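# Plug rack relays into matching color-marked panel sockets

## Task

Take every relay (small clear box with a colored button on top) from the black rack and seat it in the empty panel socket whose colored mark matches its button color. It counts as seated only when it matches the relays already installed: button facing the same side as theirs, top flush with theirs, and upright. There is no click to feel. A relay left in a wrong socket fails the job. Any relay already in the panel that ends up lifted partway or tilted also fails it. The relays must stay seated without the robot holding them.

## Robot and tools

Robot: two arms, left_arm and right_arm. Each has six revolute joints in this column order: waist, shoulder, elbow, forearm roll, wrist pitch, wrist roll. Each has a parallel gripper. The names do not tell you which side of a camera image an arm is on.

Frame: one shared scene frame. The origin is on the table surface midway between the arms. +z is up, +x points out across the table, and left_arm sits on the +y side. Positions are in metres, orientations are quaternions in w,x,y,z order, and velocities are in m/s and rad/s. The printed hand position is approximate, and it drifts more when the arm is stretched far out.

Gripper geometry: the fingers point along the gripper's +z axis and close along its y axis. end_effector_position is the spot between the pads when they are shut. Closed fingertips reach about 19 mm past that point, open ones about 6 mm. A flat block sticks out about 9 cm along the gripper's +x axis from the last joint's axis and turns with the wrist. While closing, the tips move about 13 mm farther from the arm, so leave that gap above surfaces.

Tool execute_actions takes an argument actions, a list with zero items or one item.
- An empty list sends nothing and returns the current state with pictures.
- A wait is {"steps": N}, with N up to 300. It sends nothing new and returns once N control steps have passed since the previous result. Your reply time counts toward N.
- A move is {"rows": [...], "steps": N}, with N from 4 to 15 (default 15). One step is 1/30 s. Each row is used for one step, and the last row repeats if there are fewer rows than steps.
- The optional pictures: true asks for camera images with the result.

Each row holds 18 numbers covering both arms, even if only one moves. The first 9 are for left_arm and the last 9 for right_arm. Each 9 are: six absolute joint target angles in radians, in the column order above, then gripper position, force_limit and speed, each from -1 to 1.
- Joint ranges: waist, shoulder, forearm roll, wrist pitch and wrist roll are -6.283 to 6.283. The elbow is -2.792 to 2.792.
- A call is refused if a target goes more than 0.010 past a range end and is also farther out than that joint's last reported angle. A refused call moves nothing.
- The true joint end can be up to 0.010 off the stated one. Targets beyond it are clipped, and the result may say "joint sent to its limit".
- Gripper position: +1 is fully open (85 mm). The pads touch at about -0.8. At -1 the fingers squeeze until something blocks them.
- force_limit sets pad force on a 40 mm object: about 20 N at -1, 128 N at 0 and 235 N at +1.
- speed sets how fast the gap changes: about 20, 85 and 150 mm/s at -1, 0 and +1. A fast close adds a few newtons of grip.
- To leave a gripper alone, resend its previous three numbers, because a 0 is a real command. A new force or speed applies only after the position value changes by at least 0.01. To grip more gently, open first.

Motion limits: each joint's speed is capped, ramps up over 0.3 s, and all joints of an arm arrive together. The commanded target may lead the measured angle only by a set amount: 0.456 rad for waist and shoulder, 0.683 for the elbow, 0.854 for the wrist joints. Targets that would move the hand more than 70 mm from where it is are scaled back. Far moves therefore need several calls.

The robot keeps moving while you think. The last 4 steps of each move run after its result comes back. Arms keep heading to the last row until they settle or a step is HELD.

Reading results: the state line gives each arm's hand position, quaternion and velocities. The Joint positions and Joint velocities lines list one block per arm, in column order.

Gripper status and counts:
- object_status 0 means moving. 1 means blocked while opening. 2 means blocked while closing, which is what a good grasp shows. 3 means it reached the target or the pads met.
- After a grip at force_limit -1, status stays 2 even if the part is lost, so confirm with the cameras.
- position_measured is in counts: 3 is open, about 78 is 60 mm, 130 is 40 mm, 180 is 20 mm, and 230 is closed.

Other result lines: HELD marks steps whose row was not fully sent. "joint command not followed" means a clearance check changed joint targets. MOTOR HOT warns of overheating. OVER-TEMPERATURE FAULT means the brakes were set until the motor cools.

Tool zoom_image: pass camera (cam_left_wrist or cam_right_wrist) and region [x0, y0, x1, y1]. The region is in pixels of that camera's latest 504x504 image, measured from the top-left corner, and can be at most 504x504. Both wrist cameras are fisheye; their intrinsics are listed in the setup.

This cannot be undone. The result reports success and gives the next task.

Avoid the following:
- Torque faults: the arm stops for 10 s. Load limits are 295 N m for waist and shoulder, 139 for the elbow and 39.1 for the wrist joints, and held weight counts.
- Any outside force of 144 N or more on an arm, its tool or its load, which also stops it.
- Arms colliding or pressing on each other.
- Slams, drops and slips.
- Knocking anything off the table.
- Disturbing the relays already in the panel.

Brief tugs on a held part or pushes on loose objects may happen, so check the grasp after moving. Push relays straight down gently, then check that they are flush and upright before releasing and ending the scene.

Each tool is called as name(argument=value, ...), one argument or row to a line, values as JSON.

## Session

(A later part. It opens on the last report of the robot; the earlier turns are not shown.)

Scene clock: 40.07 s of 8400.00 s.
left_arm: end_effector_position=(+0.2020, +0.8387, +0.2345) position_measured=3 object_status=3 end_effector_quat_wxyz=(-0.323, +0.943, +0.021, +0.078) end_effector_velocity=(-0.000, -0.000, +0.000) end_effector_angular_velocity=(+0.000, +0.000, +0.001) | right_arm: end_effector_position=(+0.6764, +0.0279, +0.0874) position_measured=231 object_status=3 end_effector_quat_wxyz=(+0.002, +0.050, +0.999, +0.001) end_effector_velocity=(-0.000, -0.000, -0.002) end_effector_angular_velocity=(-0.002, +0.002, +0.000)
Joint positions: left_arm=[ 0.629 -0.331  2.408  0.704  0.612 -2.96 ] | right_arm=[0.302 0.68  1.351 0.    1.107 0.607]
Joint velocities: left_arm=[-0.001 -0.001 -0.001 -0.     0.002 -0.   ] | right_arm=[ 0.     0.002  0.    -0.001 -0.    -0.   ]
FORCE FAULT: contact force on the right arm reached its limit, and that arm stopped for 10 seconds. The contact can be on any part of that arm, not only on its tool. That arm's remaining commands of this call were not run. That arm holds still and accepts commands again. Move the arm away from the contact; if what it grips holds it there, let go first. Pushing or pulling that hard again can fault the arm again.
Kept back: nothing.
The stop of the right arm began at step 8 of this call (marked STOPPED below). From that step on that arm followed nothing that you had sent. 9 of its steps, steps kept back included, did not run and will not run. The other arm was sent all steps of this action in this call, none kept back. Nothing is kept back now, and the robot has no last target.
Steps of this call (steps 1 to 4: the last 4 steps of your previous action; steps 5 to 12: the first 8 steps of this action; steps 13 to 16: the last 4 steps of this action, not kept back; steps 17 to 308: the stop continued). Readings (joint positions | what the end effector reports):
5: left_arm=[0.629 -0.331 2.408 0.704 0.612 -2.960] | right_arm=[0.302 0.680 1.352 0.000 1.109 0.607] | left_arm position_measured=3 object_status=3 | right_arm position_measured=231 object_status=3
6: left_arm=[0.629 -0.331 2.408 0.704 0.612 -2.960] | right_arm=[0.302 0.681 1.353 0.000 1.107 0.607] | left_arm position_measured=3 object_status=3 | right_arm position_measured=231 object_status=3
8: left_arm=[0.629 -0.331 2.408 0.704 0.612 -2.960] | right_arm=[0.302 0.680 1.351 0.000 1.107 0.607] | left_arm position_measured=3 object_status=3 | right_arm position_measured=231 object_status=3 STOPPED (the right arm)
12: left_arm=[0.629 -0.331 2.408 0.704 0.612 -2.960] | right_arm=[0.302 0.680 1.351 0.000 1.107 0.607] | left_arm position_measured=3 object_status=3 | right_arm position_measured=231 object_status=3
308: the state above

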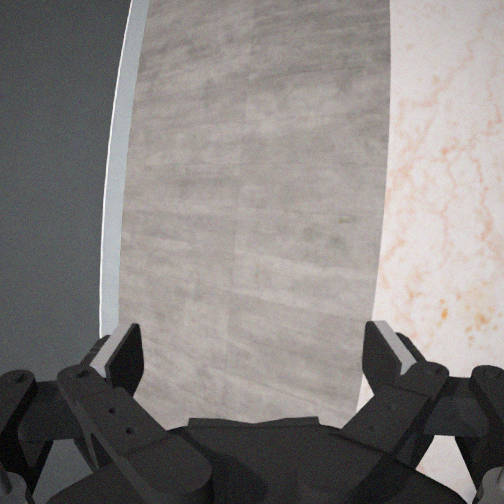

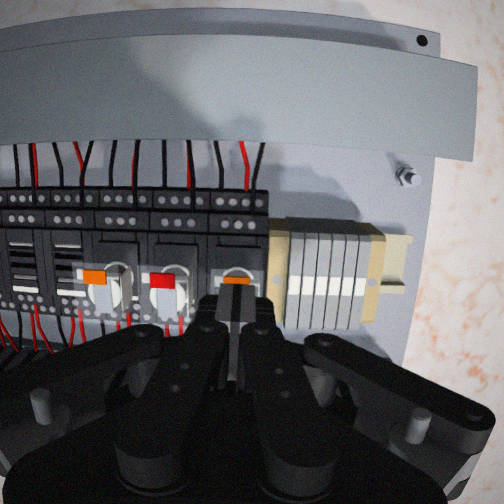

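execute_actions(
  actions=[
    {"rows":[[0.629,-0.331,2.408,0.704,0.612,-2.96,1,0,0,0.3024,0.64,1.305,0,1.197,0.6068,0.15,-0.5,0.5],[0.629,-0.331,2.408,0.704,0.612,-2.96,1,0,0,0.3024,0.64,1.305,0,1.197,0.6068,0.15,-0.5,0.5],[0.629,-0.331,2.408,0.704,0.612,-2.96,1,0,0,0.3024,0.64,1.305,0,1.197,0.6068,0.15,-0.5,0.5],[0.629,-0.331,2.408,0.704,0.612,-2.96,1,0,0,0.3024,0.625,1.285,0,1.23,0.6068,0.15,-0.5,0.5],[0.629,-0.331,2.408,0.704,0.612,-2.96,1,0,0,0.3024,0.625,1.285,0,1.23,0.6068,0.15,-0.5,0.5],[0.629,-0.331,2.408,0.704,0.612,-2.96,1,0,0,0.3024,0.625,1.285,0,1.23,0.6068,0.15,-0.5,0.5],[0.629,-0.331,2.408,0.704,0.612,-2.96,1,0,0,-0.0175,0.46,1.5241,0,1.157,-1.3843,0.15,-0.5,0.5]],"steps":15},
  ],
)

execute_actions(
  actions=[
    {"rows":[[0.629,-0.331,2.408,0.704,0.612,-2.96,1,0,0,-0.0175,0.4783,1.5241,0,1.1392,-1.3843,0.15,-0.5,0.5]],"steps":15},
  ],
  pictures=true,
)

Scene clock: 40.87 s of 8400.00 s.
left_arm: end_effector_position=(+0.2020, +0.8387, +0.2345) position_measured=3 object_status=3 end_effector_quat_wxyz=(-0.323, +0.943, +0.021, +0.078) end_effector_velocity=(+0.000, -0.000, +0.000) end_effector_angular_velocity=(+0.000, -0.001, -0.001) | right_arm: end_effector_position=(+0.6818, -0.0108, +0.1733) position_measured=148 object_status=0 end_effector_quat_wxyz=(+0.002, +0.015, +1.000, +0.001) end_effector_velocity=(+0.086, -0.535, +0.033) end_effector_angular_velocity=(-0.017, +0.015, +1.023)
Joint positions: left_arm=[ 0.629 -0.331  2.408  0.704  0.612 -2.96 ] | right_arm=[0.261 0.601 1.318 0.    1.218 0.495]
Joint velocities: left_arm=[-0.001 -0.     0.    -0.    -0.001 -0.001] | right_arm=[-0.589 -0.296  0.431 -0.002 -0.113 -1.611]
Steps of this call (steps 1 to 13: nothing new was sent; steps 14 to 24: the first 11 steps of this action). Readings (joint positions | what the end effector reports):
14: left_arm=[0.629 -0.331 2.408 0.704 0.612 -2.960] | right_arm=[0.302 0.680 1.351 0.000 1.107 0.607] | left_arm position_measured=3 object_status=3 | right_arm position_measured=231 object_status=0
15: left_arm=[0.629 -0.331 2.408 0.704 0.612 -2.960] | right_arm=[0.302 0.677 1.348 0.000 1.114 0.607] | left_arm position_measured=3 object_status=3 | right_arm position_measured=231 object_status=0
17: left_arm=[0.629 -0.331 2.408 0.704 0.612 -2.960] | right_arm=[0.302 0.655 1.321 -0.000 1.165 0.607] | left_arm position_measured=3 object_status=3 | right_arm position_measured=218 object_status=0
21: left_arm=[0.629 -0.331 2.408 0.704 0.612 -2.960] | right_arm=[0.300 0.622 1.287 0.000 1.229 0.600] | left_arm position_measured=3 object_status=3 | right_arm position_measured=179 object_status=0
24: the state above

Scene clock: 41.37 s of 8400.00 s.
left_arm: end_effector_position=(+0.2020, +0.8387, +0.2345) position_measured=3 object_status=3 end_effector_quat_wxyz=(-0.323, +0.943, +0.021, +0.078) end_effector_velocity=(-0.000, -0.000, -0.000) end_effector_angular_velocity=(-0.000, +0.001, +0.000) | right_arm: end_effector_position=(+0.6903, -0.2169, +0.1722) position_measured=110 object_status=3 end_effector_quat_wxyz=(+0.000, -0.476, +0.880, -0.000) end_effector_velocity=(-0.022, -0.254, -0.014) end_effector_angular_velocity=(-0.003, +0.002, +3.478)
Joint positions: left_arm=[ 0.629 -0.331  2.408  0.704  0.612 -2.96 ] | right_arm=[ 0.027  0.496  1.491  0.     1.153 -0.761]
Joint velocities: left_arm=[0. 0. 0. 0. 0. 0.] | right_arm=[-0.3   -0.122  0.221 -0.001 -0.095 -3.778]
Steps of this call (steps 1 to 4: the last 4 steps of your previous action; steps 5 to 15: the first 11 steps of this action). Readings (joint positions | what the end effector reports):
5: left_arm=[0.629 -0.331 2.408 0.704 0.612 -2.960] | right_arm=[0.170 0.556 1.385 0.000 1.198 0.198] | left_arm position_measured=3 object_status=3 | right_arm position_measured=112 object_status=0
6: left_arm=[0.629 -0.331 2.408 0.704 0.612 -2.960] | right_arm=[0.154 0.548 1.397 0.000 1.194 0.129] | left_arm position_measured=3 object_status=3 | right_arm position_measured=111 object_status=0
8: left_arm=[0.629 -0.331 2.408 0.704 0.612 -2.960] | right_arm=[0.121 0.535 1.421 0.000 1.184 -0.022] | left_arm position_measured=3 object_status=3 | right_arm position_measured=110 object_status=0
12: left_arm=[0.629 -0.331 2.408 0.704 0.612 -2.960] | right_arm=[0.063 0.511 1.465 0.000 1.165 -0.396] | left_arm position_measured=3 object_status=3 | right_arm position_measured=110 object_status=0
15: the state above

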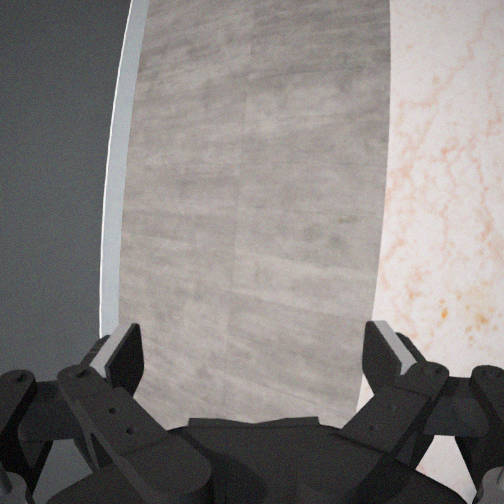

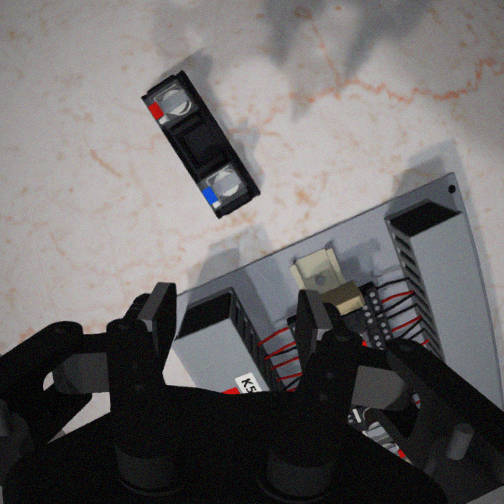

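execute_actions(
  actions=[
    {"rows":[[0.629,-0.331,2.408,0.704,0.612,-2.96,1,0,0,-0.0175,0.4783,1.5241,0,1.1392,-1.3843,0.15,-0.5,0.5],[0.629,-0.331,2.408,0.704,0.612,-2.96,1,0,0,-0.0175,0.4783,1.5241,0,1.1392,-1.3843,0.15,-0.5,0.5],[0.629,-0.331,2.408,0.704,0.612,-2.96,1,0,0,-0.0175,0.4783,1.5241,0,1.1392,-1.3843,0.15,-0.5,0.5],[0.629,-0.331,2.408,0.704,0.612,-2.96,1,0,0,-0.0175,0.532,1.5795,0,1.030,-1.3843,0.15,-0.5,0.5]],"steps":15},
  ],
)

execute_actions(
  actions=[],
)

Scene clock: 41.90 s of 8400.00 s.
left_arm: end_effector_position=(+0.2020, +0.8387, +0.2345) position_measured=3 object_status=3 end_effector_quat_wxyz=(-0.323, +0.943, +0.021, +0.078) end_effector_velocity=(-0.000, +0.000, -0.000) end_effector_angular_velocity=(-0.001, +0.001, +0.001) | right_arm: end_effector_position=(+0.6868, -0.2539, +0.0998) position_measured=110 object_status=3 end_effector_quat_wxyz=(-0.000, -0.707, +0.707, -0.000) end_effector_velocity=(+0.004, +0.002, +0.005) end_effector_angular_velocity=(+0.006, -0.012, -0.001)
Joint positions: left_arm=[ 0.629 -0.331  2.408  0.704  0.612 -2.96 ] | right_arm=[-0.018  0.532  1.579 -0.     1.03  -1.384]
Joint velocities: left_arm=[ 0.     0.     0.    -0.     0.001 -0.001] | right_arm=[ 0.    -0.004 -0.004  0.004 -0.006 -0.001]
Steps of this call (steps 1 to 4: the last 4 steps of your previous action; step 5: the robot went on to your last target; steps 6 to 16: the first 11 steps of this action). Readings (joint positions | what the end effector reports):
6: left_arm=[0.629 -0.331 2.408 0.704 0.612 -2.960] | right_arm=[-0.013 0.480 1.521 0.000 1.141 -1.304] | left_arm position_measured=3 object_status=3 | right_arm position_measured=110 object_status=3
7: left_arm=[0.629 -0.331 2.408 0.704 0.612 -2.960] | right_arm=[-0.015 0.479 1.523 0.000 1.140 -1.344] | left_arm position_measured=3 object_status=3 | right_arm position_measured=110 object_status=3
9: left_arm=[0.629 -0.331 2.408 0.704 0.612 -2.960] | right_arm=[-0.017 0.478 1.524 0.000 1.139 -1.382] | left_arm position_measured=3 object_status=3 | right_arm position_measured=110 object_status=3
13: left_arm=[0.629 -0.331 2.408 0.704 0.612 -2.960] | right_arm=[-0.017 0.523 1.571 -0.000 1.050 -1.384] | left_arm position_measured=3 object_status=3 | right_arm position_measured=110 object_status=3
16: the state above

Scene clock: 42.03 s of 8400.00 s.
left_arm: end_effector_position=(+0.2020, +0.8387, +0.2345) position_measured=3 object_status=3 end_effector_quat_wxyz=(-0.323, +0.943, +0.021, +0.078) end_effector_velocity=(+0.000, -0.000, -0.000) end_effector_angular_velocity=(-0.000, +0.001, -0.001) | right_arm: end_effector_position=(+0.6868, -0.2539, +0.0999) position_measured=110 object_status=3 end_effector_quat_wxyz=(+0.000, -0.707, +0.707, -0.000) end_effector_velocity=(-0.002, +0.000, -0.000) end_effector_angular_velocity=(+0.001, +0.001, -0.000)
Joint positions: left_arm=[ 0.629 -0.331  2.408  0.704  0.612 -2.96 ] | right_arm=[-0.018  0.532  1.579 -0.     1.03  -1.384]
Joint velocities: left_arm=[-0.001 -0.     0.    -0.     0.     0.001] | right_arm=[ 0.    -0.001  0.003  0.001 -0.    -0.   ]
Kept back: nothing.
Steps of this call (steps 1 to 4: the last 4 steps of your previous action). Readings (joint positions | what the end effector reports):
1: left_arm=[0.629 -0.331 2.408 0.704 0.612 -2.960] | right_arm=[-0.018 0.532 1.579 -0.000 1.030 -1.384] | left_arm position_measured=3 object_status=3 | right_arm position_measured=110 object_status=3
2: left_arm=[0.629 -0.331 2.408 0.704 0.612 -2.960] | right_arm=[-0.018 0.532 1.579 -0.000 1.030 -1.384] | left_arm position_measured=3 object_status=3 | right_arm position_measured=110 object_status=3
4: the state above

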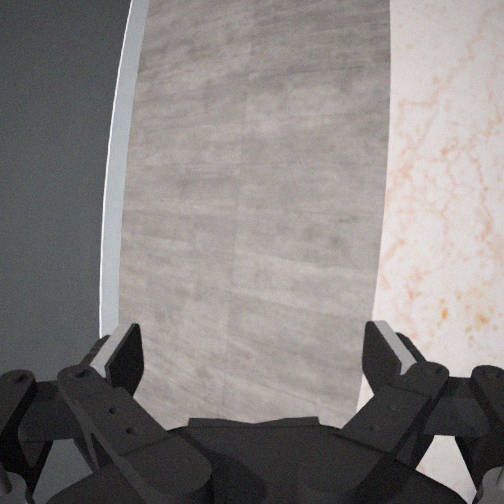

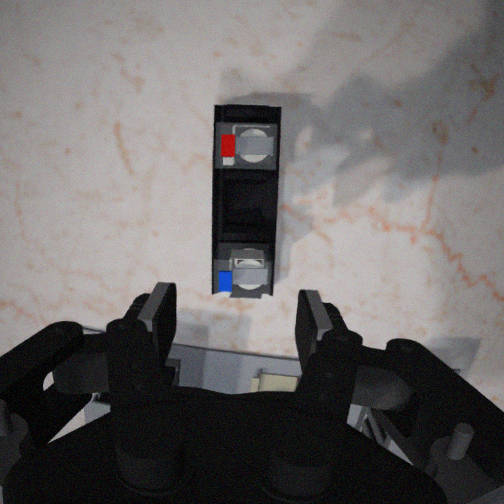

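execute_actions(
  actions=[
    {"rows":[[0.629,-0.331,2.408,0.704,0.612,-2.96,1,0,0,-0.0173,0.558,1.6046,0,0.979,-1.3843,0.15,-0.5,0.5],[0.629,-0.331,2.408,0.704,0.612,-2.96,1,0,0,-0.0173,0.558,1.6046,0,0.979,-1.3843,0.15,-0.5,0.5],[0.629,-0.331,2.408,0.704,0.612,-2.96,1,0,0,-0.0173,0.558,1.6046,0,0.979,-1.3843,0.15,-0.5,0.5],[0.629,-0.331,2.408,0.704,0.612,-2.96,1,0,0,-0.0173,0.566,1.61,0,0.9656,-1.3843,0.15,-0.5,0.5],[0.629,-0.331,2.408,0.704,0.612,-2.96,1,0,0,-0.0173,0.5741,1.615,0,0.9525,-1.3843,0.15,-0.5,0.5]],"steps":12},
  ],
)

execute_actions(
  actions=[
    {"rows":[[0.629,-0.331,2.408,0.704,0.612,-2.96,1,0,0,-0.0173,0.5741,1.615,0,0.9525,-1.3843,-1,-0.5,-0.3]],"steps":15},
  ],
  pictures=true,
)

Scene clock: 42.87 s of 8400.00 s.
left_arm: end_effector_position=(+0.2020, +0.8387, +0.2345) position_measured=3 object_status=3 end_effector_quat_wxyz=(-0.323, +0.943, +0.021, +0.078) end_effector_velocity=(+0.000, -0.000, +0.000) end_effector_angular_velocity=(+0.000, +0.000, -0.001) | right_arm: end_effector_position=(+0.6848, -0.2541, +0.0496) position_measured=110 object_status=3 end_effector_quat_wxyz=(-0.000, -0.707, +0.707, +0.000) end_effector_velocity=(+0.010, +0.002, +0.004) end_effector_angular_velocity=(+0.005, -0.025, -0.001)
Joint positions: left_arm=[ 0.629 -0.331  2.408  0.704  0.612 -2.96 ] | right_arm=[-0.017  0.574  1.615 -0.     0.953 -1.384]
Joint velocities: left_arm=[-0.002 -0.    -0.    -0.     0.001 -0.   ] | right_arm=[-0.    -0.001 -0.007  0.    -0.017 -0.   ]
Steps of this call (steps 1 to 15: the robot went on to your last target; steps 16 to 17: nothing new was sent; steps 18 to 25: the first 8 steps of this action). Readings (joint positions | what the end effector reports):
18: left_arm=[0.629 -0.331 2.408 0.704 0.612 -2.960] | right_arm=[-0.018 0.532 1.580 0.000 1.030 -1.384] | left_arm position_measured=3 object_status=3 | right_arm position_measured=110 object_status=3
19: left_arm=[0.629 -0.331 2.408 0.704 0.612 -2.960] | right_arm=[-0.017 0.535 1.583 0.000 1.023 -1.384] | left_arm position_measured=3 object_status=3 | right_arm position_measured=110 object_status=3
21: left_arm=[0.629 -0.331 2.408 0.704 0.612 -2.960] | right_arm=[-0.017 0.554 1.602 0.000 0.985 -1.384] | left_arm position_measured=3 object_status=3 | right_arm position_measured=110 object_status=3
25: the state above

Scene clock: 43.37 s of 8400.00 s.
left_arm: end_effector_position=(+0.2020, +0.8387, +0.2345) position_measured=3 object_status=3 end_effector_quat_wxyz=(-0.323, +0.943, +0.021, +0.078) end_effector_velocity=(-0.000, -0.000, -0.000) end_effector_angular_velocity=(-0.000, +0.001, +0.000) | right_arm: end_effector_position=(+0.6851, -0.2540, +0.0499) position_measured=156 object_status=0 end_effector_quat_wxyz=(-0.000, -0.707, +0.707, +0.000) end_effector_velocity=(+0.000, -0.001, +0.001) end_effector_angular_velocity=(+0.001, -0.002, -0.001)
Joint positions: left_arm=[ 0.629 -0.331  2.408  0.704  0.612 -2.96 ] | right_arm=[-0.017  0.574  1.615 -0.     0.953 -1.384]
Joint velocities: left_arm=[-0.    -0.     0.     0.     0.001 -0.   ] | right_arm=[-0.001 -0.002  0.     0.    -0.    -0.   ]
Steps of this call (steps 1 to 4: the last 4 steps of your previous action; steps 5 to 15: the first 11 steps of this action). Readings (joint positions | what the end effector reports):
5: left_arm=[0.629 -0.331 2.408 0.704 0.612 -2.960] | right_arm=[-0.017 0.574 1.615 -0.000 0.953 -1.384] | left_arm position_measured=3 object_status=3 | right_arm position_measured=110 object_status=0
6: left_arm=[0.629 -0.331 2.408 0.704 0.612 -2.960] | right_arm=[-0.017 0.574 1.615 -0.000 0.953 -1.384] | left_arm position_measured=3 object_status=3 | right_arm position_measured=110 object_status=0
8: left_arm=[0.629 -0.331 2.408 0.704 0.612 -2.960] | right_arm=[-0.017 0.574 1.615 -0.000 0.953 -1.384] | left_arm position_measured=3 object_status=3 | right_arm position_measured=117 object_status=0
12: left_arm=[0.629 -0.331 2.408 0.704 0.612 -2.960] | right_arm=[-0.017 0.574 1.615 -0.000 0.953 -1.384] | left_arm position_measured=3 object_status=3 | right_arm position_measured=139 object_status=0
15: the state above

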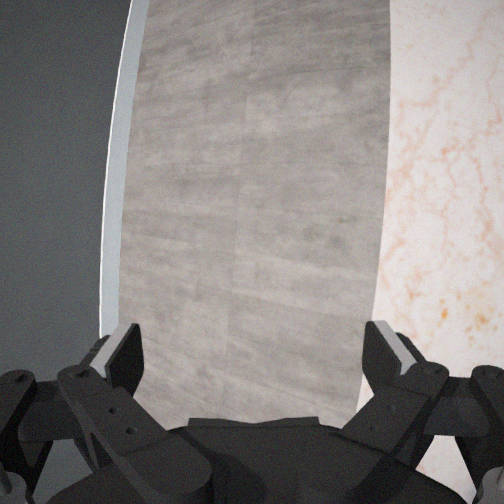

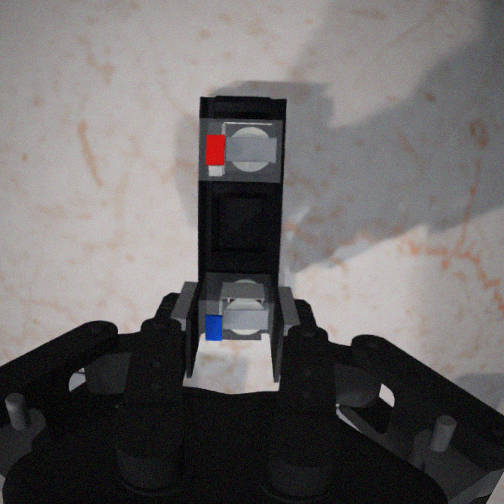

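execute_actions(
  actions=[
    {"rows":[[0.629,-0.331,2.408,0.704,0.612,-2.96,1,0,0,-0.0173,0.5741,1.615,0,0.9525,-1.3843,-1,-0.5,-0.3],[0.629,-0.331,2.408,0.704,0.612,-2.96,1,0,0,-0.0173,0.5741,1.615,0,0.9525,-1.3843,-1,-0.5,-0.3],[0.629,-0.331,2.408,0.704,0.612,-2.96,1,0,0,-0.0173,0.5741,1.615,0,0.9525,-1.3843,-1,-0.5,-0.3],[0.629,-0.331,2.408,0.704,0.612,-2.96,1,0,0,-0.0173,0.566,1.61,0,0.9656,-1.3843,-1,-0.5,-0.3],[0.629,-0.331,2.408,0.704,0.612,-2.96,1,0,0,-0.0173,0.558,1.6046,0,0.979,-1.3843,-1,-0.5,-0.3],[0.629,-0.331,2.408,0.704,0.612,-2.96,1,0,0,-0.0173,0.545,1.593,0,1.0036,-1.3843,-1,-0.5,-0.3],[0.629,-0.331,2.408,0.704,0.612,-2.96,1,0,0,-0.0173,0.531,1.581,0,1.0296,-1.3843,-1,-0.5,-0.3],[0.629,-0.331,2.408,0.704,0.612,-2.96,1,0,0,-0.0173,0.477,1.526,0,1.1386,-1.3843,-1,-0.5,-0.3]],"steps":15},
  ],
)

execute_actions(
  actions=[
    {"rows":[[0.629,-0.331,2.408,0.704,0.612,-2.96,1,0,0,0.2359,0.565,1.3855,0,1.1911,2.1107,-1,-0.5,-0.3]],"steps":15},
  ],
  pictures=true,
)

execute_actions(
  actions=[
    {"rows":[[0.629,-0.331,2.408,0.704,0.612,-2.96,1,0,0,0.2359,0.565,1.3855,0,1.1911,2.1107,-1,-0.5,-0.3]],"steps":15},
  ],
)

execute_actions(
  actions=[
    {"rows":[[0.629,-0.331,2.408,0.704,0.612,-2.96,1,0,0,0.2359,0.565,1.3855,0,1.1911,2.1107,-1,-0.5,-0.3]],"steps":12},
  ],
)

execute_actions(
  actions=[
    {"rows":[[0.629,-0.331,2.408,0.704,0.612,-2.96,1,0,0,0.2359,0.5876,1.4161,0,1.1379,2.1107,-1,-0.5,-0.3]],"steps":15},
  ],
  pictures=true,
)

Scene clock: 44.33 s of 8400.00 s.
left_arm: end_effector_position=(+0.2020, +0.8387, +0.2345) position_measured=3 object_status=3 end_effector_quat_wxyz=(-0.323, +0.943, +0.021, +0.078) end_effector_velocity=(+0.000, +0.000, +0.000) end_effector_angular_velocity=(+0.001, -0.000, -0.002) | right_arm: end_effector_position=(+0.6866, -0.2537, +0.1466) position_measured=164 object_status=2 end_effector_quat_wxyz=(+0.001, -0.707, +0.707, -0.000) end_effector_velocity=(-0.018, -0.004, +0.564) end_effector_angular_velocity=(+0.002, -0.011, -0.001)
Joint positions: left_arm=[ 0.629 -0.331  2.408  0.704  0.612 -2.96 ] | right_arm=[-0.017  0.495  1.544  0.     1.101 -1.384]
Joint velocities: left_arm=[-0.    -0.    -0.     0.    -0.001  0.001] | right_arm=[-0.001 -0.441 -0.428 -0.     0.858  0.   ]
Steps of this call (steps 1 to 4: the last 4 steps of your previous action; steps 5 to 15: the robot went on to your last target; steps 16 to 18: nothing new was sent; steps 19 to 29: the first 11 steps of this action). Readings (joint positions | what the end effector reports):
19: left_arm=[0.629 -0.331 2.408 0.704 0.612 -2.960] | right_arm=[-0.017 0.574 1.615 -0.000 0.953 -1.384] | left_arm position_measured=3 object_status=3 | right_arm position_measured=164 object_status=2
20: left_arm=[0.629 -0.331 2.408 0.704 0.612 -2.960] | right_arm=[-0.017 0.574 1.615 -0.000 0.953 -1.384] | left_arm position_measured=3 object_status=3 | right_arm position_measured=164 object_status=2
22: left_arm=[0.629 -0.331 2.408 0.704 0.612 -2.960] | right_arm=[-0.017 0.574 1.615 -0.000 0.953 -1.384] | left_arm position_measured=3 object_status=3 | right_arm position_measured=164 object_status=2
26: left_arm=[0.629 -0.331 2.408 0.704 0.612 -2.960] | right_arm=[-0.017 0.544 1.592 -0.000 1.006 -1.384] | left_arm position_measured=3 object_status=3 | right_arm position_measured=164 object_status=2
29: the state above

Scene clock: 44.83 s of 8400.00 s.
left_arm: end_effector_position=(+0.2020, +0.8387, +0.2345) position_measured=3 object_status=3 end_effector_quat_wxyz=(-0.323, +0.943, +0.021, +0.078) end_effector_velocity=(-0.000, +0.000, +0.000) end_effector_angular_velocity=(+0.000, +0.001, +0.001) | right_arm: end_effector_position=(+0.6839, -0.1411, +0.1704) position_measured=164 object_status=2 end_effector_quat_wxyz=(+0.000, -0.541, +0.841, -0.000) end_effector_velocity=(-0.033, +0.379, -0.002) end_effector_angular_velocity=(-0.000, +0.001, -2.185)
Joint positions: left_arm=[ 0.629 -0.331  2.408  0.704  0.612 -2.96 ] | right_arm=[ 0.118  0.524  1.451  0.     1.167 -0.82 ]
Joint velocities: left_arm=[ 0.001  0.    -0.     0.     0.001  0.001] | right_arm=[ 0.449  0.157 -0.249 -0.     0.093  2.633]
Steps of this call (steps 1 to 4: the last 4 steps of your previous action; steps 5 to 15: the first 11 steps of this action). Readings (joint positions | what the end effector reports):
5: left_arm=[0.629 -0.331 2.408 0.704 0.612 -2.960] | right_arm=[-0.017 0.477 1.526 0.000 1.138 -1.384] | left_arm position_measured=3 object_status=3 | right_arm position_measured=164 object_status=2
6: left_arm=[0.629 -0.331 2.408 0.704 0.612 -2.960] | right_arm=[-0.015 0.477 1.525 0.000 1.139 -1.378] | left_arm position_measured=3 object_status=3 | right_arm position_measured=164 object_status=2
8: left_arm=[0.629 -0.331 2.408 0.704 0.612 -2.960] | right_arm=[0.001 0.483 1.516 0.000 1.142 -1.322] | left_arm position_measured=3 object_status=3 | right_arm position_measured=164 object_status=2
12: left_arm=[0.629 -0.331 2.408 0.704 0.612 -2.960] | right_arm=[0.070 0.507 1.478 0.000 1.157 -1.065] | left_arm position_measured=3 object_status=3 | right_arm position_measured=164 object_status=2
15: the state above

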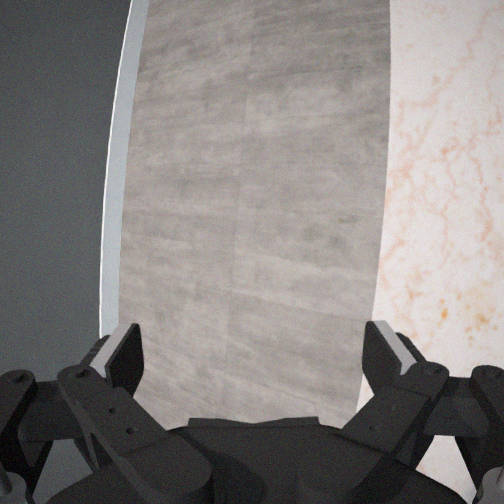

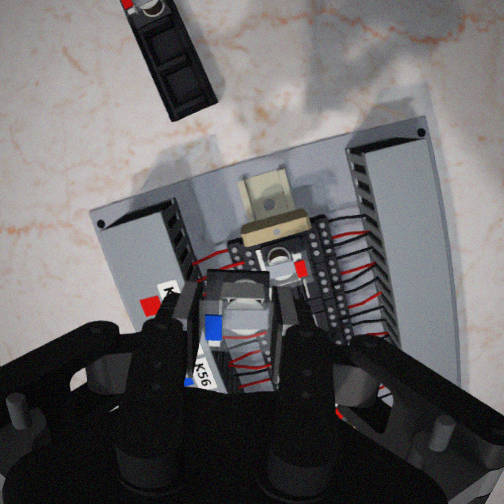

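Scene clock: 45.33 s of 8400.00 s.
left_arm: end_effector_position=(+0.2020, +0.8387, +0.2345) position_measured=3 object_status=3 end_effector_quat_wxyz=(-0.323, +0.943, +0.021, +0.078) end_effector_velocity=(+0.000, -0.000, +0.000) end_effector_angular_velocity=(+0.000, +0.000, -0.000) | right_arm: end_effector_position=(+0.6694, -0.0456, +0.1698) position_measured=164 object_status=2 end_effector_quat_wxyz=(-0.000, +0.281, +0.960, +0.000) end_effector_velocity=(-0.007, +0.030, -0.002) end_effector_angular_velocity=(-0.001, +0.002, -3.749)
Joint positions: left_arm=[ 0.629 -0.331  2.408  0.704  0.612 -2.96 ] | right_arm=[0.231 0.563 1.388 0.    1.19  1.005]
Joint velocities: left_arm=[-0.001 -0.    -0.     0.     0.001 -0.   ] | right_arm=[ 0.036  0.014 -0.019 -0.     0.007  3.785]
Steps of this call (steps 1 to 4: the last 4 steps of your previous action; steps 5 to 15: the first 11 steps of this action). Readings (joint positions | what the end effector reports):
5: left_arm=[0.629 -0.331 2.408 0.704 0.612 -2.960] | right_arm=[0.185 0.547 1.414 0.000 1.181 -0.279] | left_arm position_measured=3 object_status=3 | right_arm position_measured=164 object_status=2
6: left_arm=[0.629 -0.331 2.408 0.704 0.612 -2.960] | right_arm=[0.195 0.551 1.408 0.000 1.183 -0.150] | left_arm position_measured=3 object_status=3 | right_arm position_measured=164 object_status=2
8: left_arm=[0.629 -0.331 2.408 0.704 0.612 -2.960] | right_arm=[0.210 0.556 1.400 0.000 1.186 0.107] | left_arm position_measured=3 object_status=3 | right_arm position_measured=164 object_status=2
12: left_arm=[0.629 -0.331 2.408 0.704 0.612 -2.960] | right_arm=[0.226 0.561 1.391 0.000 1.189 0.620] | left_arm position_measured=3 object_status=3 | right_arm position_measured=164 object_status=2
15: the state above

Scene clock: 45.73 s of 8400.00 s.
left_arm: end_effector_position=(+0.2020, +0.8387, +0.2345) position_measured=3 object_status=3 end_effector_quat_wxyz=(-0.323, +0.943, +0.021, +0.078) end_effector_velocity=(-0.000, +0.000, -0.000) end_effector_angular_velocity=(-0.001, +0.001, +0.001) | right_arm: end_effector_position=(+0.6685, -0.0413, +0.1698) position_measured=164 object_status=2 end_effector_quat_wxyz=(-0.000, +0.738, +0.675, -0.000) end_effector_velocity=(-0.000, +0.001, -0.000) end_effector_angular_velocity=(-0.000, +0.000, -0.446)
Joint positions: left_arm=[ 0.629 -0.331  2.408  0.704  0.612 -2.96 ] | right_arm=[0.236 0.565 1.386 0.    1.191 2.101]
Joint velocities: left_arm=[ 0.     0.     0.    -0.     0.001 -0.001] | right_arm=[ 0.002  0.    -0.    -0.     0.     0.448]
Steps of this call (steps 1 to 4: the last 4 steps of your previous action; steps 5 to 12: the first 8 steps of this action). Readings (joint positions | what the end effector reports):
5: left_arm=[0.629 -0.331 2.408 0.704 0.612 -2.960] | right_arm=[0.234 0.564 1.386 0.000 1.191 1.640] | left_arm position_measured=3 object_status=3 | right_arm position_measured=164 object_status=2
6: left_arm=[0.629 -0.331 2.408 0.704 0.612 -2.960] | right_arm=[0.235 0.565 1.386 0.000 1.191 1.749] | left_arm position_measured=3 object_status=3 | right_arm position_measured=164 object_status=2
8: left_arm=[0.629 -0.331 2.408 0.704 0.612 -2.960] | right_arm=[0.235 0.565 1.386 0.000 1.191 1.924] | left_arm position_measured=3 object_status=3 | right_arm position_measured=164 object_status=2
12: the state above

Scene clock: 46.23 s of 8400.00 s.
left_arm: end_effector_position=(+0.2020, +0.8387, +0.2345) position_measured=3 object_status=3 end_effector_quat_wxyz=(-0.323, +0.943, +0.021, +0.078) end_effector_velocity=(+0.000, -0.000, -0.000) end_effector_angular_velocity=(-0.000, +0.001, -0.001) | right_arm: end_effector_position=(+0.6685, -0.0412, +0.1346) position_measured=164 object_status=2 end_effector_quat_wxyz=(-0.000, +0.742, +0.671, -0.000) end_effector_velocity=(-0.001, +0.001, +0.000) end_effector_angular_velocity=(+0.001, +0.000, +0.001)
Joint positions: left_arm=[ 0.629 -0.331  2.408  0.704  0.612 -2.96 ] | right_arm=[ 0.236  0.588  1.416 -0.     1.138  2.111]
Joint velocities: left_arm=[ 0.     0.     0.    -0.    -0.001  0.001] | right_arm=[ 0.001 -0.002  0.002  0.001 -0.001  0.   ]
Steps of this call (steps 1 to 4: the last 4 steps of your previous action; steps 5 to 15: the first 11 steps of this action). Readings (joint positions | what the end effector reports):
5: left_arm=[0.629 -0.331 2.408 0.704 0.612 -2.960] | right_arm=[0.236 0.565 1.386 -0.000 1.191 2.110] | left_arm position_measured=3 object_status=3 | right_arm position_measured=164 object_status=2
6: left_arm=[0.629 -0.331 2.408 0.704 0.612 -2.960] | right_arm=[0.236 0.568 1.389 -0.000 1.185 2.111] | left_arm position_measured=3 object_status=3 | right_arm position_measured=164 object_status=2
8: left_arm=[0.629 -0.331 2.408 0.704 0.612 -2.960] | right_arm=[0.236 0.585 1.413 -0.000 1.146 2.111] | left_arm position_measured=3 object_status=3 | right_arm position_measured=164 object_status=2
12: left_arm=[0.629 -0.331 2.408 0.704 0.612 -2.960] | right_arm=[0.236 0.588 1.416 -0.000 1.138 2.111] | left_arm position_measured=3 object_status=3 | right_arm position_measured=164 object_status=2
15: the state above

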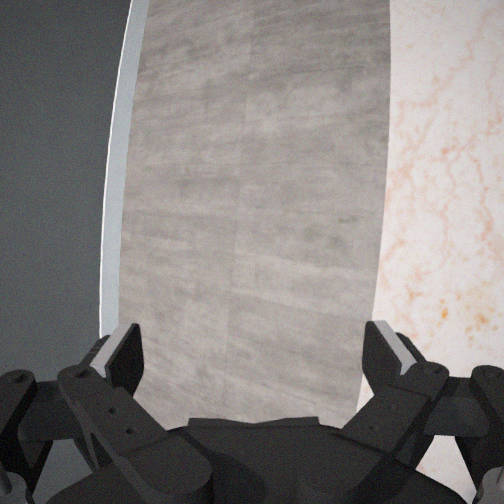

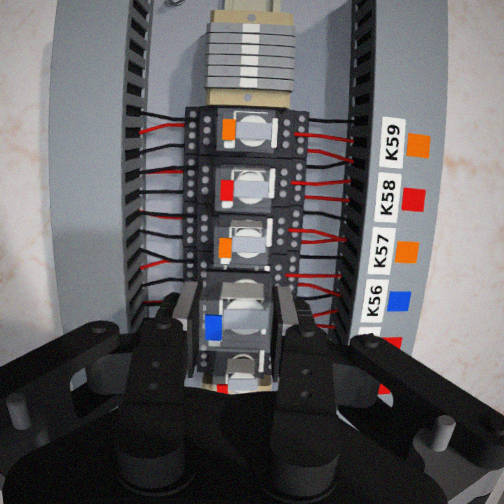

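execute_actions(
  actions=[
    {"rows":[[0.629,-0.331,2.408,0.704,0.612,-2.96,1,0,0,0.2359,0.5876,1.4161,0,1.1379,0.540,-1,-0.5,-0.3]],"steps":15},
  ],
)

execute_actions(
  actions=[
    {"rows":[[0.629,-0.331,2.408,0.704,0.612,-2.96,1,0,0,0.2359,0.5876,1.4161,0,1.1379,0.540,-1,-0.5,-0.3]],"steps":10},
  ],
  pictures=true,
)

Scene clock: 46.90 s of 8400.00 s.
left_arm: end_effector_position=(+0.2020, +0.8387, +0.2345) position_measured=3 object_status=3 end_effector_quat_wxyz=(-0.323, +0.943, +0.021, +0.078) end_effector_velocity=(+0.000, +0.000, +0.000) end_effector_angular_velocity=(+0.000, +0.000, -0.001) | right_arm: end_effector_position=(+0.6685, -0.0413, +0.1348) position_measured=164 object_status=2 end_effector_quat_wxyz=(-0.000, +0.463, +0.886, -0.000) end_effector_velocity=(-0.000, +0.001, +0.001) end_effector_angular_velocity=(+0.000, -0.002, +3.816)
Joint positions: left_arm=[ 0.629 -0.331  2.408  0.704  0.612 -2.96 ] | right_arm=[0.236 0.588 1.416 0.    1.138 1.403]
Joint velocities: left_arm=[-0.    -0.    -0.001 -0.     0.001  0.001] | right_arm=[ 0.001 -0.002  0.    -0.     0.    -3.815]
Steps of this call (steps 1 to 4: the last 4 steps of your previous action; steps 5 to 9: the robot went on to your last target; steps 10 to 20: the first 11 steps of this action). Readings (joint positions | what the end effector reports):
10: left_arm=[0.629 -0.331 2.408 0.704 0.612 -2.960] | right_arm=[0.236 0.588 1.416 -0.000 1.138 2.111] | left_arm position_measured=3 object_status=3 | right_arm position_measured=164 object_status=2
11: left_arm=[0.629 -0.331 2.408 0.704 0.612 -2.960] | right_arm=[0.236 0.588 1.416 0.000 1.138 2.104] | left_arm position_measured=3 object_status=3 | right_arm position_measured=164 object_status=2
13: left_arm=[0.629 -0.331 2.408 0.704 0.612 -2.960] | right_arm=[0.236 0.588 1.416 0.000 1.138 2.048] | left_arm position_measured=3 object_status=3 | right_arm position_measured=164 object_status=2
17: left_arm=[0.629 -0.331 2.408 0.704 0.612 -2.960] | right_arm=[0.236 0.588 1.416 0.000 1.138 1.762] | left_arm position_measured=3 object_status=3 | right_arm position_measured=164 object_status=2
20: the state above

Scene clock: 47.23 s of 8400.00 s.
left_arm: end_effector_position=(+0.2020, +0.8387, +0.2345) position_measured=3 object_status=3 end_effector_quat_wxyz=(-0.323, +0.943, +0.021, +0.078) end_effector_velocity=(+0.001, -0.000, -0.000) end_effector_angular_velocity=(+0.000, -0.000, -0.002) | right_arm: end_effector_position=(+0.6685, -0.0413, +0.1348) position_measured=164 object_status=2 end_effector_quat_wxyz=(-0.000, +0.056, +0.998, -0.000) end_effector_velocity=(+0.000, -0.000, +0.002) end_effector_angular_velocity=(+0.000, -0.002, +0.494)
Joint positions: left_arm=[ 0.629 -0.331  2.408  0.704  0.612 -2.96 ] | right_arm=[0.236 0.588 1.416 0.    1.138 0.552]
Joint velocities: left_arm=[-0.001  0.001 -0.    -0.    -0.001  0.   ] | right_arm=[ 0.    -0.002 -0.    -0.001  0.    -0.493]
Steps of this call (steps 1 to 4: the last 4 steps of your previous action; steps 5 to 10: the first 6 steps of this action). Readings (joint positions | what the end effector reports):
5: left_arm=[0.629 -0.331 2.408 0.704 0.612 -2.960] | right_arm=[0.236 0.588 1.416 0.000 1.138 0.816] | left_arm position_measured=3 object_status=3 | right_arm position_measured=164 object_status=2
6: left_arm=[0.629 -0.331 2.408 0.704 0.612 -2.960] | right_arm=[0.236 0.588 1.416 0.000 1.138 0.734] | left_arm position_measured=3 object_status=3 | right_arm position_measured=164 object_status=2
8: left_arm=[0.629 -0.331 2.408 0.704 0.612 -2.960] | right_arm=[0.236 0.588 1.416 0.000 1.138 0.614] | left_arm position_measured=3 object_status=3 | right_arm position_measured=164 object_status=2
10: the state above

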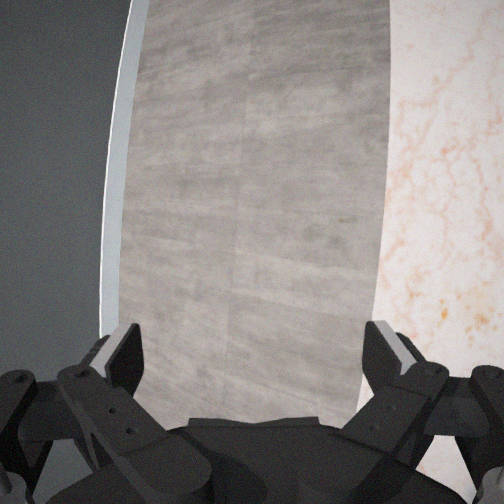

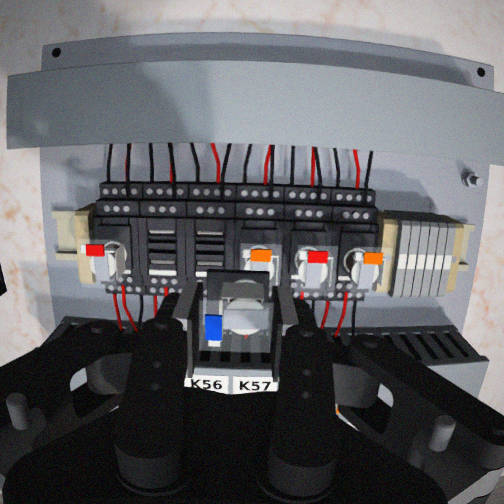

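execute_actions(
  actions=[
    {"rows":[[0.629,-0.331,2.408,0.704,0.612,-2.96,1,0,0,0.2179,0.5736,1.4396,0,1.1284,0.5219,-1,-0.5,-0.3]],"steps":13},
  ],
)

execute_actions(
  actions=[],
)

Scene clock: 47.80 s of 8400.00 s.
left_arm: end_effector_position=(+0.2020, +0.8387, +0.2345) position_measured=3 object_status=3 end_effector_quat_wxyz=(-0.323, +0.943, +0.021, +0.078) end_effector_velocity=(-0.000, +0.000, -0.000) end_effector_angular_velocity=(-0.000, +0.001, +0.000) | right_arm: end_effector_position=(+0.6668, -0.0588, +0.1349) position_measured=164 object_status=2 end_effector_quat_wxyz=(+0.000, +0.050, +0.999, +0.000) end_effector_velocity=(-0.000, +0.000, -0.000) end_effector_angular_velocity=(+0.000, +0.001, +0.001)
Joint positions: left_arm=[ 0.629 -0.331  2.408  0.704  0.612 -2.96 ] | right_arm=[0.218 0.573 1.44  0.    1.128 0.522]
Joint velocities: left_arm=[ 0.001  0.     0.     0.    -0.     0.001] | right_arm=[ 0.001  0.     0.     0.     0.    -0.   ]
Steps of this call (steps 1 to 4: the last 4 steps of your previous action; steps 5 to 8: the robot went on to your last target; steps 9 to 17: the first 9 steps of this action). Readings (joint positions | what the end effector reports):
9: left_arm=[0.629 -0.331 2.408 0.704 0.612 -2.960] | right_arm=[0.236 0.587 1.416 0.000 1.138 0.540] | left_arm position_measured=3 object_status=3 | right_arm position_measured=164 object_status=2
10: left_arm=[0.629 -0.331 2.408 0.704 0.612 -2.960] | right_arm=[0.232 0.585 1.421 0.000 1.136 0.536] | left_arm position_measured=3 object_status=3 | right_arm position_measured=164 object_status=2
12: left_arm=[0.629 -0.331 2.408 0.704 0.612 -2.960] | right_arm=[0.218 0.574 1.439 0.000 1.129 0.523] | left_arm position_measured=3 object_status=3 | right_arm position_measured=164 object_status=2
16: left_arm=[0.629 -0.331 2.408 0.704 0.612 -2.960] | right_arm=[0.218 0.573 1.440 0.000 1.128 0.522] | left_arm position_measured=3 object_status=3 | right_arm position_measured=164 object_status=2
17: the state above

Scene clock: 47.93 s of 8400.00 s.
left_arm: end_effector_position=(+0.2020, +0.8387, +0.2345) position_measured=3 object_status=3 end_effector_quat_wxyz=(-0.323, +0.943, +0.021, +0.078) end_effector_velocity=(-0.001, +0.000, -0.000) end_effector_angular_velocity=(-0.000, +0.001, +0.002) | right_arm: end_effector_position=(+0.6668, -0.0588, +0.1349) position_measured=164 object_status=2 end_effector_quat_wxyz=(+0.000, +0.050, +0.999, +0.000) end_effector_velocity=(-0.000, +0.000, +0.001) end_effector_angular_velocity=(+0.000, -0.001, +0.000)
Joint positions: left_arm=[ 0.629 -0.331  2.408  0.704  0.612 -2.96 ] | right_arm=[0.218 0.573 1.44  0.    1.128 0.522]
Joint velocities: left_arm=[ 0.001  0.    -0.     0.     0.001  0.   ] | right_arm=[ 0.    -0.001  0.    -0.    -0.    -0.   ]
Kept back: nothing.
Steps of this call (steps 1 to 4: the last 4 steps of your previous action). Readings (joint positions | what the end effector reports):
1: left_arm=[0.629 -0.331 2.408 0.704 0.612 -2.960] | right_arm=[0.218 0.573 1.440 0.000 1.128 0.522] | left_arm position_measured=3 object_status=3 | right_arm position_measured=164 object_status=2
2: left_arm=[0.629 -0.331 2.408 0.704 0.612 -2.960] | right_arm=[0.218 0.573 1.440 0.000 1.128 0.522] | left_arm position_measured=3 object_status=3 | right_arm position_measured=164 object_status=2
4: the state above

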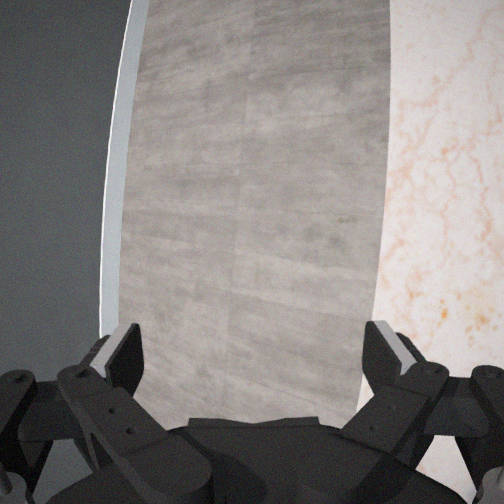

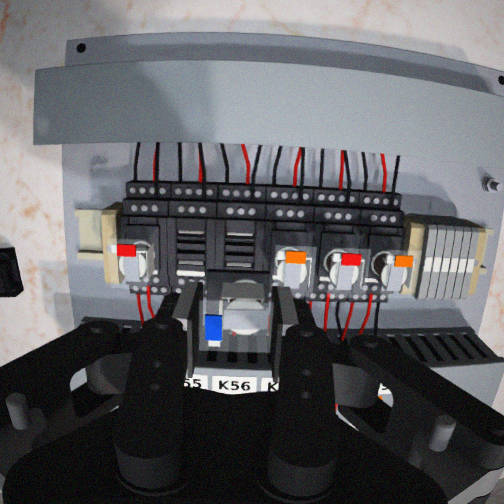

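zoom_image(
  camera="cam_right_wrist",
  region=[100,170,420,350],
)

Region (100, 170, 420, 350) of cam_right_wrist's 504x504 image, scaled by 1.575, with more detail than that image has; it fills the top 284 rows of this view, and the rest is white.

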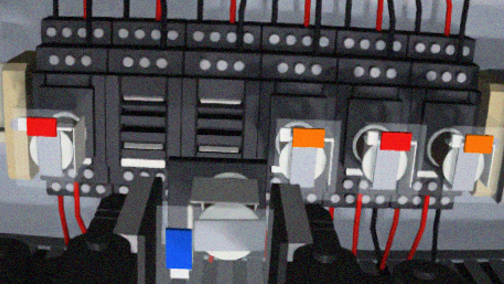

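execute_actions(
  actions=[
    {"rows":[[0.629,-0.331,2.408,0.704,0.612,-2.96,1,0,0,0.2179,0.5736,1.4396,0,1.1284,2.0927,-1,-0.5,-0.3]],"steps":15},
  ],
)

execute_actions(
  actions=[
    {"rows":[[0.629,-0.331,2.408,0.704,0.612,-2.96,1,0,0,0.2179,0.5736,1.4396,0,1.1284,2.0927,-1,-0.5,-0.3],[0.629,-0.331,2.408,0.704,0.612,-2.96,1,0,0,0.2179,0.5736,1.4396,0,1.1284,2.0927,-1,-0.5,-0.3],[0.629,-0.331,2.408,0.704,0.612,-2.96,1,0,0,0.2179,0.5736,1.4396,0,1.1284,2.0927,-1,-0.5,-0.3],[0.629,-0.331,2.408,0.704,0.612,-2.96,1,0,0,0.2179,0.5878,1.455,0,1.0988,2.0927,-1,-0.5,-0.3]],"steps":15},
  ],
  pictures=true,
)

Scene clock: 48.63 s of 8400.00 s.
left_arm: end_effector_position=(+0.2020, +0.8387, +0.2345) position_measured=3 object_status=3 end_effector_quat_wxyz=(-0.323, +0.943, +0.021, +0.078) end_effector_velocity=(-0.000, -0.000, -0.000) end_effector_angular_velocity=(-0.000, +0.000, +0.000) | right_arm: end_effector_position=(+0.6668, -0.0588, +0.1349) position_measured=164 object_status=2 end_effector_quat_wxyz=(+0.000, +0.393, +0.919, +0.000) end_effector_velocity=(-0.000, -0.000, -0.001) end_effector_angular_velocity=(+0.000, +0.001, -3.815)
Joint positions: left_arm=[ 0.629 -0.331  2.408  0.704  0.612 -2.96 ] | right_arm=[ 0.218  0.573  1.44  -0.     1.128  1.23 ]
Joint velocities: left_arm=[-0. -0.  0. -0.  0. -0.] | right_arm=[-0.     0.001  0.     0.    -0.     3.815]
Steps of this call (steps 1 to 10: the robot went on to your last target; steps 11 to 21: the first 11 steps of this action). Readings (joint positions | what the end effector reports):
11: left_arm=[0.629 -0.331 2.408 0.704 0.612 -2.960] | right_arm=[0.218 0.573 1.440 0.000 1.128 0.522] | left_arm position_measured=3 object_status=3 | right_arm position_measured=164 object_status=2
12: left_arm=[0.629 -0.331 2.408 0.704 0.612 -2.960] | right_arm=[0.218 0.573 1.440 -0.000 1.128 0.529] | left_arm position_measured=3 object_status=3 | right_arm position_measured=164 object_status=2
14: left_arm=[0.629 -0.331 2.408 0.704 0.612 -2.960] | right_arm=[0.218 0.573 1.440 -0.000 1.128 0.585] | left_arm position_measured=3 object_status=3 | right_arm position_measured=164 object_status=2
18: left_arm=[0.629 -0.331 2.408 0.704 0.612 -2.960] | right_arm=[0.218 0.573 1.440 -0.000 1.128 0.871] | left_arm position_measured=3 object_status=3 | right_arm position_measured=164 object_status=2
21: the state above

Scene clock: 49.13 s of 8400.00 s.
left_arm: end_effector_position=(+0.2020, +0.8387, +0.2345) position_measured=3 object_status=3 end_effector_quat_wxyz=(-0.323, +0.943, +0.021, +0.078) end_effector_velocity=(-0.000, +0.000, +0.000) end_effector_angular_velocity=(+0.000, -0.001, +0.001) | right_arm: end_effector_position=(+0.6668, -0.0588, +0.1147) position_measured=164 object_status=2 end_effector_quat_wxyz=(+0.000, +0.742, +0.671, -0.000) end_effector_velocity=(-0.000, +0.001, +0.004) end_effector_angular_velocity=(+0.006, -0.003, -0.004)
Joint positions: left_arm=[ 0.629 -0.331  2.408  0.704  0.612 -2.96 ] | right_arm=[ 0.218  0.588  1.455 -0.     1.099  2.092]
Joint velocities: left_arm=[ 0.    -0.    -0.     0.    -0.    -0.001] | right_arm=[-0.    -0.005 -0.     0.005  0.     0.002]
Steps of this call (steps 1 to 4: the last 4 steps of your previous action; steps 5 to 15: the first 11 steps of this action). Readings (joint positions | what the end effector reports):
5: left_arm=[0.629 -0.331 2.408 0.704 0.612 -2.960] | right_arm=[0.218 0.573 1.440 -0.000 1.128 1.816] | left_arm position_measured=3 object_status=3 | right_arm position_measured=164 object_status=2
6: left_arm=[0.629 -0.331 2.408 0.704 0.612 -2.960] | right_arm=[0.218 0.573 1.440 -0.000 1.128 1.898] | left_arm position_measured=3 object_status=3 | right_arm position_measured=164 object_status=2
8: left_arm=[0.629 -0.331 2.408 0.704 0.612 -2.960] | right_arm=[0.218 0.574 1.440 -0.000 1.128 2.019] | left_arm position_measured=3 object_status=3 | right_arm position_measured=164 object_status=2
12: left_arm=[0.629 -0.331 2.408 0.704 0.612 -2.960] | right_arm=[0.218 0.589 1.456 -0.000 1.099 2.092] | left_arm position_measured=3 object_status=3 | right_arm position_measured=164 object_status=2
15: the state above

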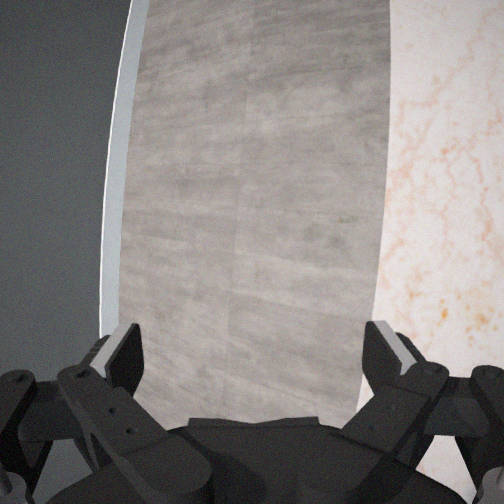

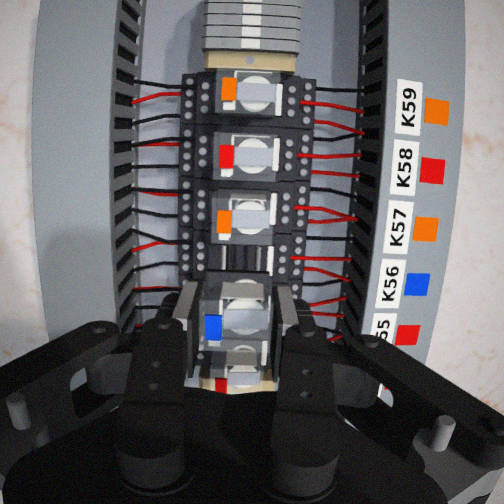

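execute_actions(
  actions=[
    {"rows":[[0.629,-0.331,2.408,0.704,0.612,-2.96,1,0,0,0.2179,0.5992,1.4665,0,1.0759,2.0927,-1,-0.5,-0.3],[0.629,-0.331,2.408,0.704,0.612,-2.96,1,0,0,0.2179,0.5992,1.4665,0,1.0759,2.0927,-1,-0.5,-0.3],[0.629,-0.331,2.408,0.704,0.612,-2.96,1,0,0,0.2179,0.5992,1.4665,0,1.0759,2.0927,-1,-0.5,-0.3],[0.629,-0.331,2.408,0.704,0.612,-2.96,1,0,0,0.2179,0.603,1.47,0,1.0686,2.0927,-1,-0.5,-0.3],[0.629,-0.331,2.408,0.704,0.612,-2.96,1,0,0,0.2179,0.607,1.4733,0,1.0613,2.0927,-1,-0.5,-0.3],[0.629,-0.331,2.408,0.704,0.612,-2.96,1,0,0,0.2179,0.611,1.4767,0,1.0539,2.0927,-1,-0.5,-0.3]],"steps":13},
  ],
  pictures=true,
)

Scene clock: 49.67 s of 8400.00 s.
left_arm: end_effector_position=(+0.2020, +0.8387, +0.2345) position_measured=3 object_status=3 end_effector_quat_wxyz=(-0.323, +0.943, +0.021, +0.078) end_effector_velocity=(+0.000, -0.001, -0.000) end_effector_angular_velocity=(+0.000, -0.000, -0.002) | right_arm: end_effector_position=(+0.6666, -0.0589, +0.0847) position_measured=164 object_status=2 end_effector_quat_wxyz=(-0.000, +0.742, +0.671, -0.000) end_effector_velocity=(+0.004, +0.001, +0.003) end_effector_angular_velocity=(+0.005, -0.010, -0.001)
Joint positions: left_arm=[ 0.629 -0.331  2.408  0.704  0.612 -2.96 ] | right_arm=[0.218 0.611 1.477 0.    1.054 2.093]
Joint velocities: left_arm=[-0.001 -0.     0.001  0.    -0.     0.   ] | right_arm=[-0.001 -0.001 -0.004 -0.    -0.006  0.   ]
Steps of this call (steps 1 to 4: the last 4 steps of your previous action; steps 5 to 7: the robot went on to your last target; steps 8 to 16: the first 9 steps of this action). Readings (joint positions | what the end effector reports):
8: left_arm=[0.629 -0.331 2.408 0.704 0.612 -2.960] | right_arm=[0.218 0.588 1.455 0.000 1.099 2.093] | left_arm position_measured=3 object_status=3 | right_arm position_measured=164 object_status=2
9: left_arm=[0.629 -0.331 2.408 0.704 0.612 -2.960] | right_arm=[0.218 0.590 1.458 0.000 1.091 2.093] | left_arm position_measured=3 object_status=3 | right_arm position_measured=164 object_status=2
11: left_arm=[0.629 -0.331 2.408 0.704 0.612 -2.960] | right_arm=[0.218 0.599 1.468 0.000 1.076 2.093] | left_arm position_measured=3 object_status=3 | right_arm position_measured=164 object_status=2
15: left_arm=[0.629 -0.331 2.408 0.704 0.612 -2.960] | right_arm=[0.218 0.611 1.477 0.000 1.055 2.093] | left_arm position_measured=3 object_status=3 | right_arm position_measured=164 object_status=2
16: the state above

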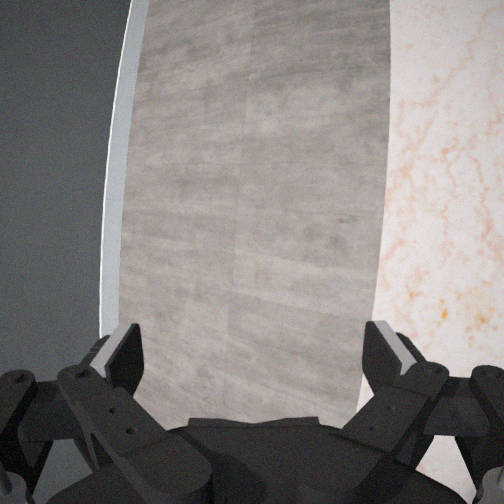

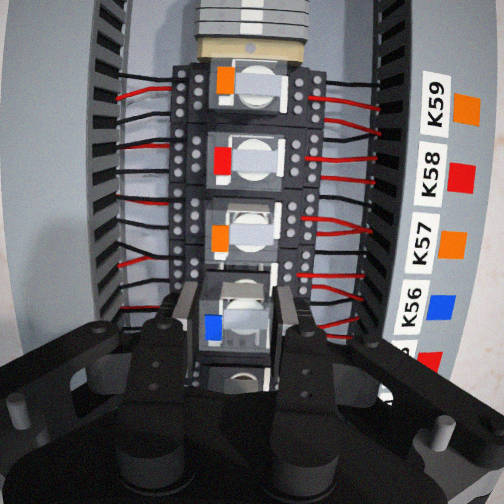

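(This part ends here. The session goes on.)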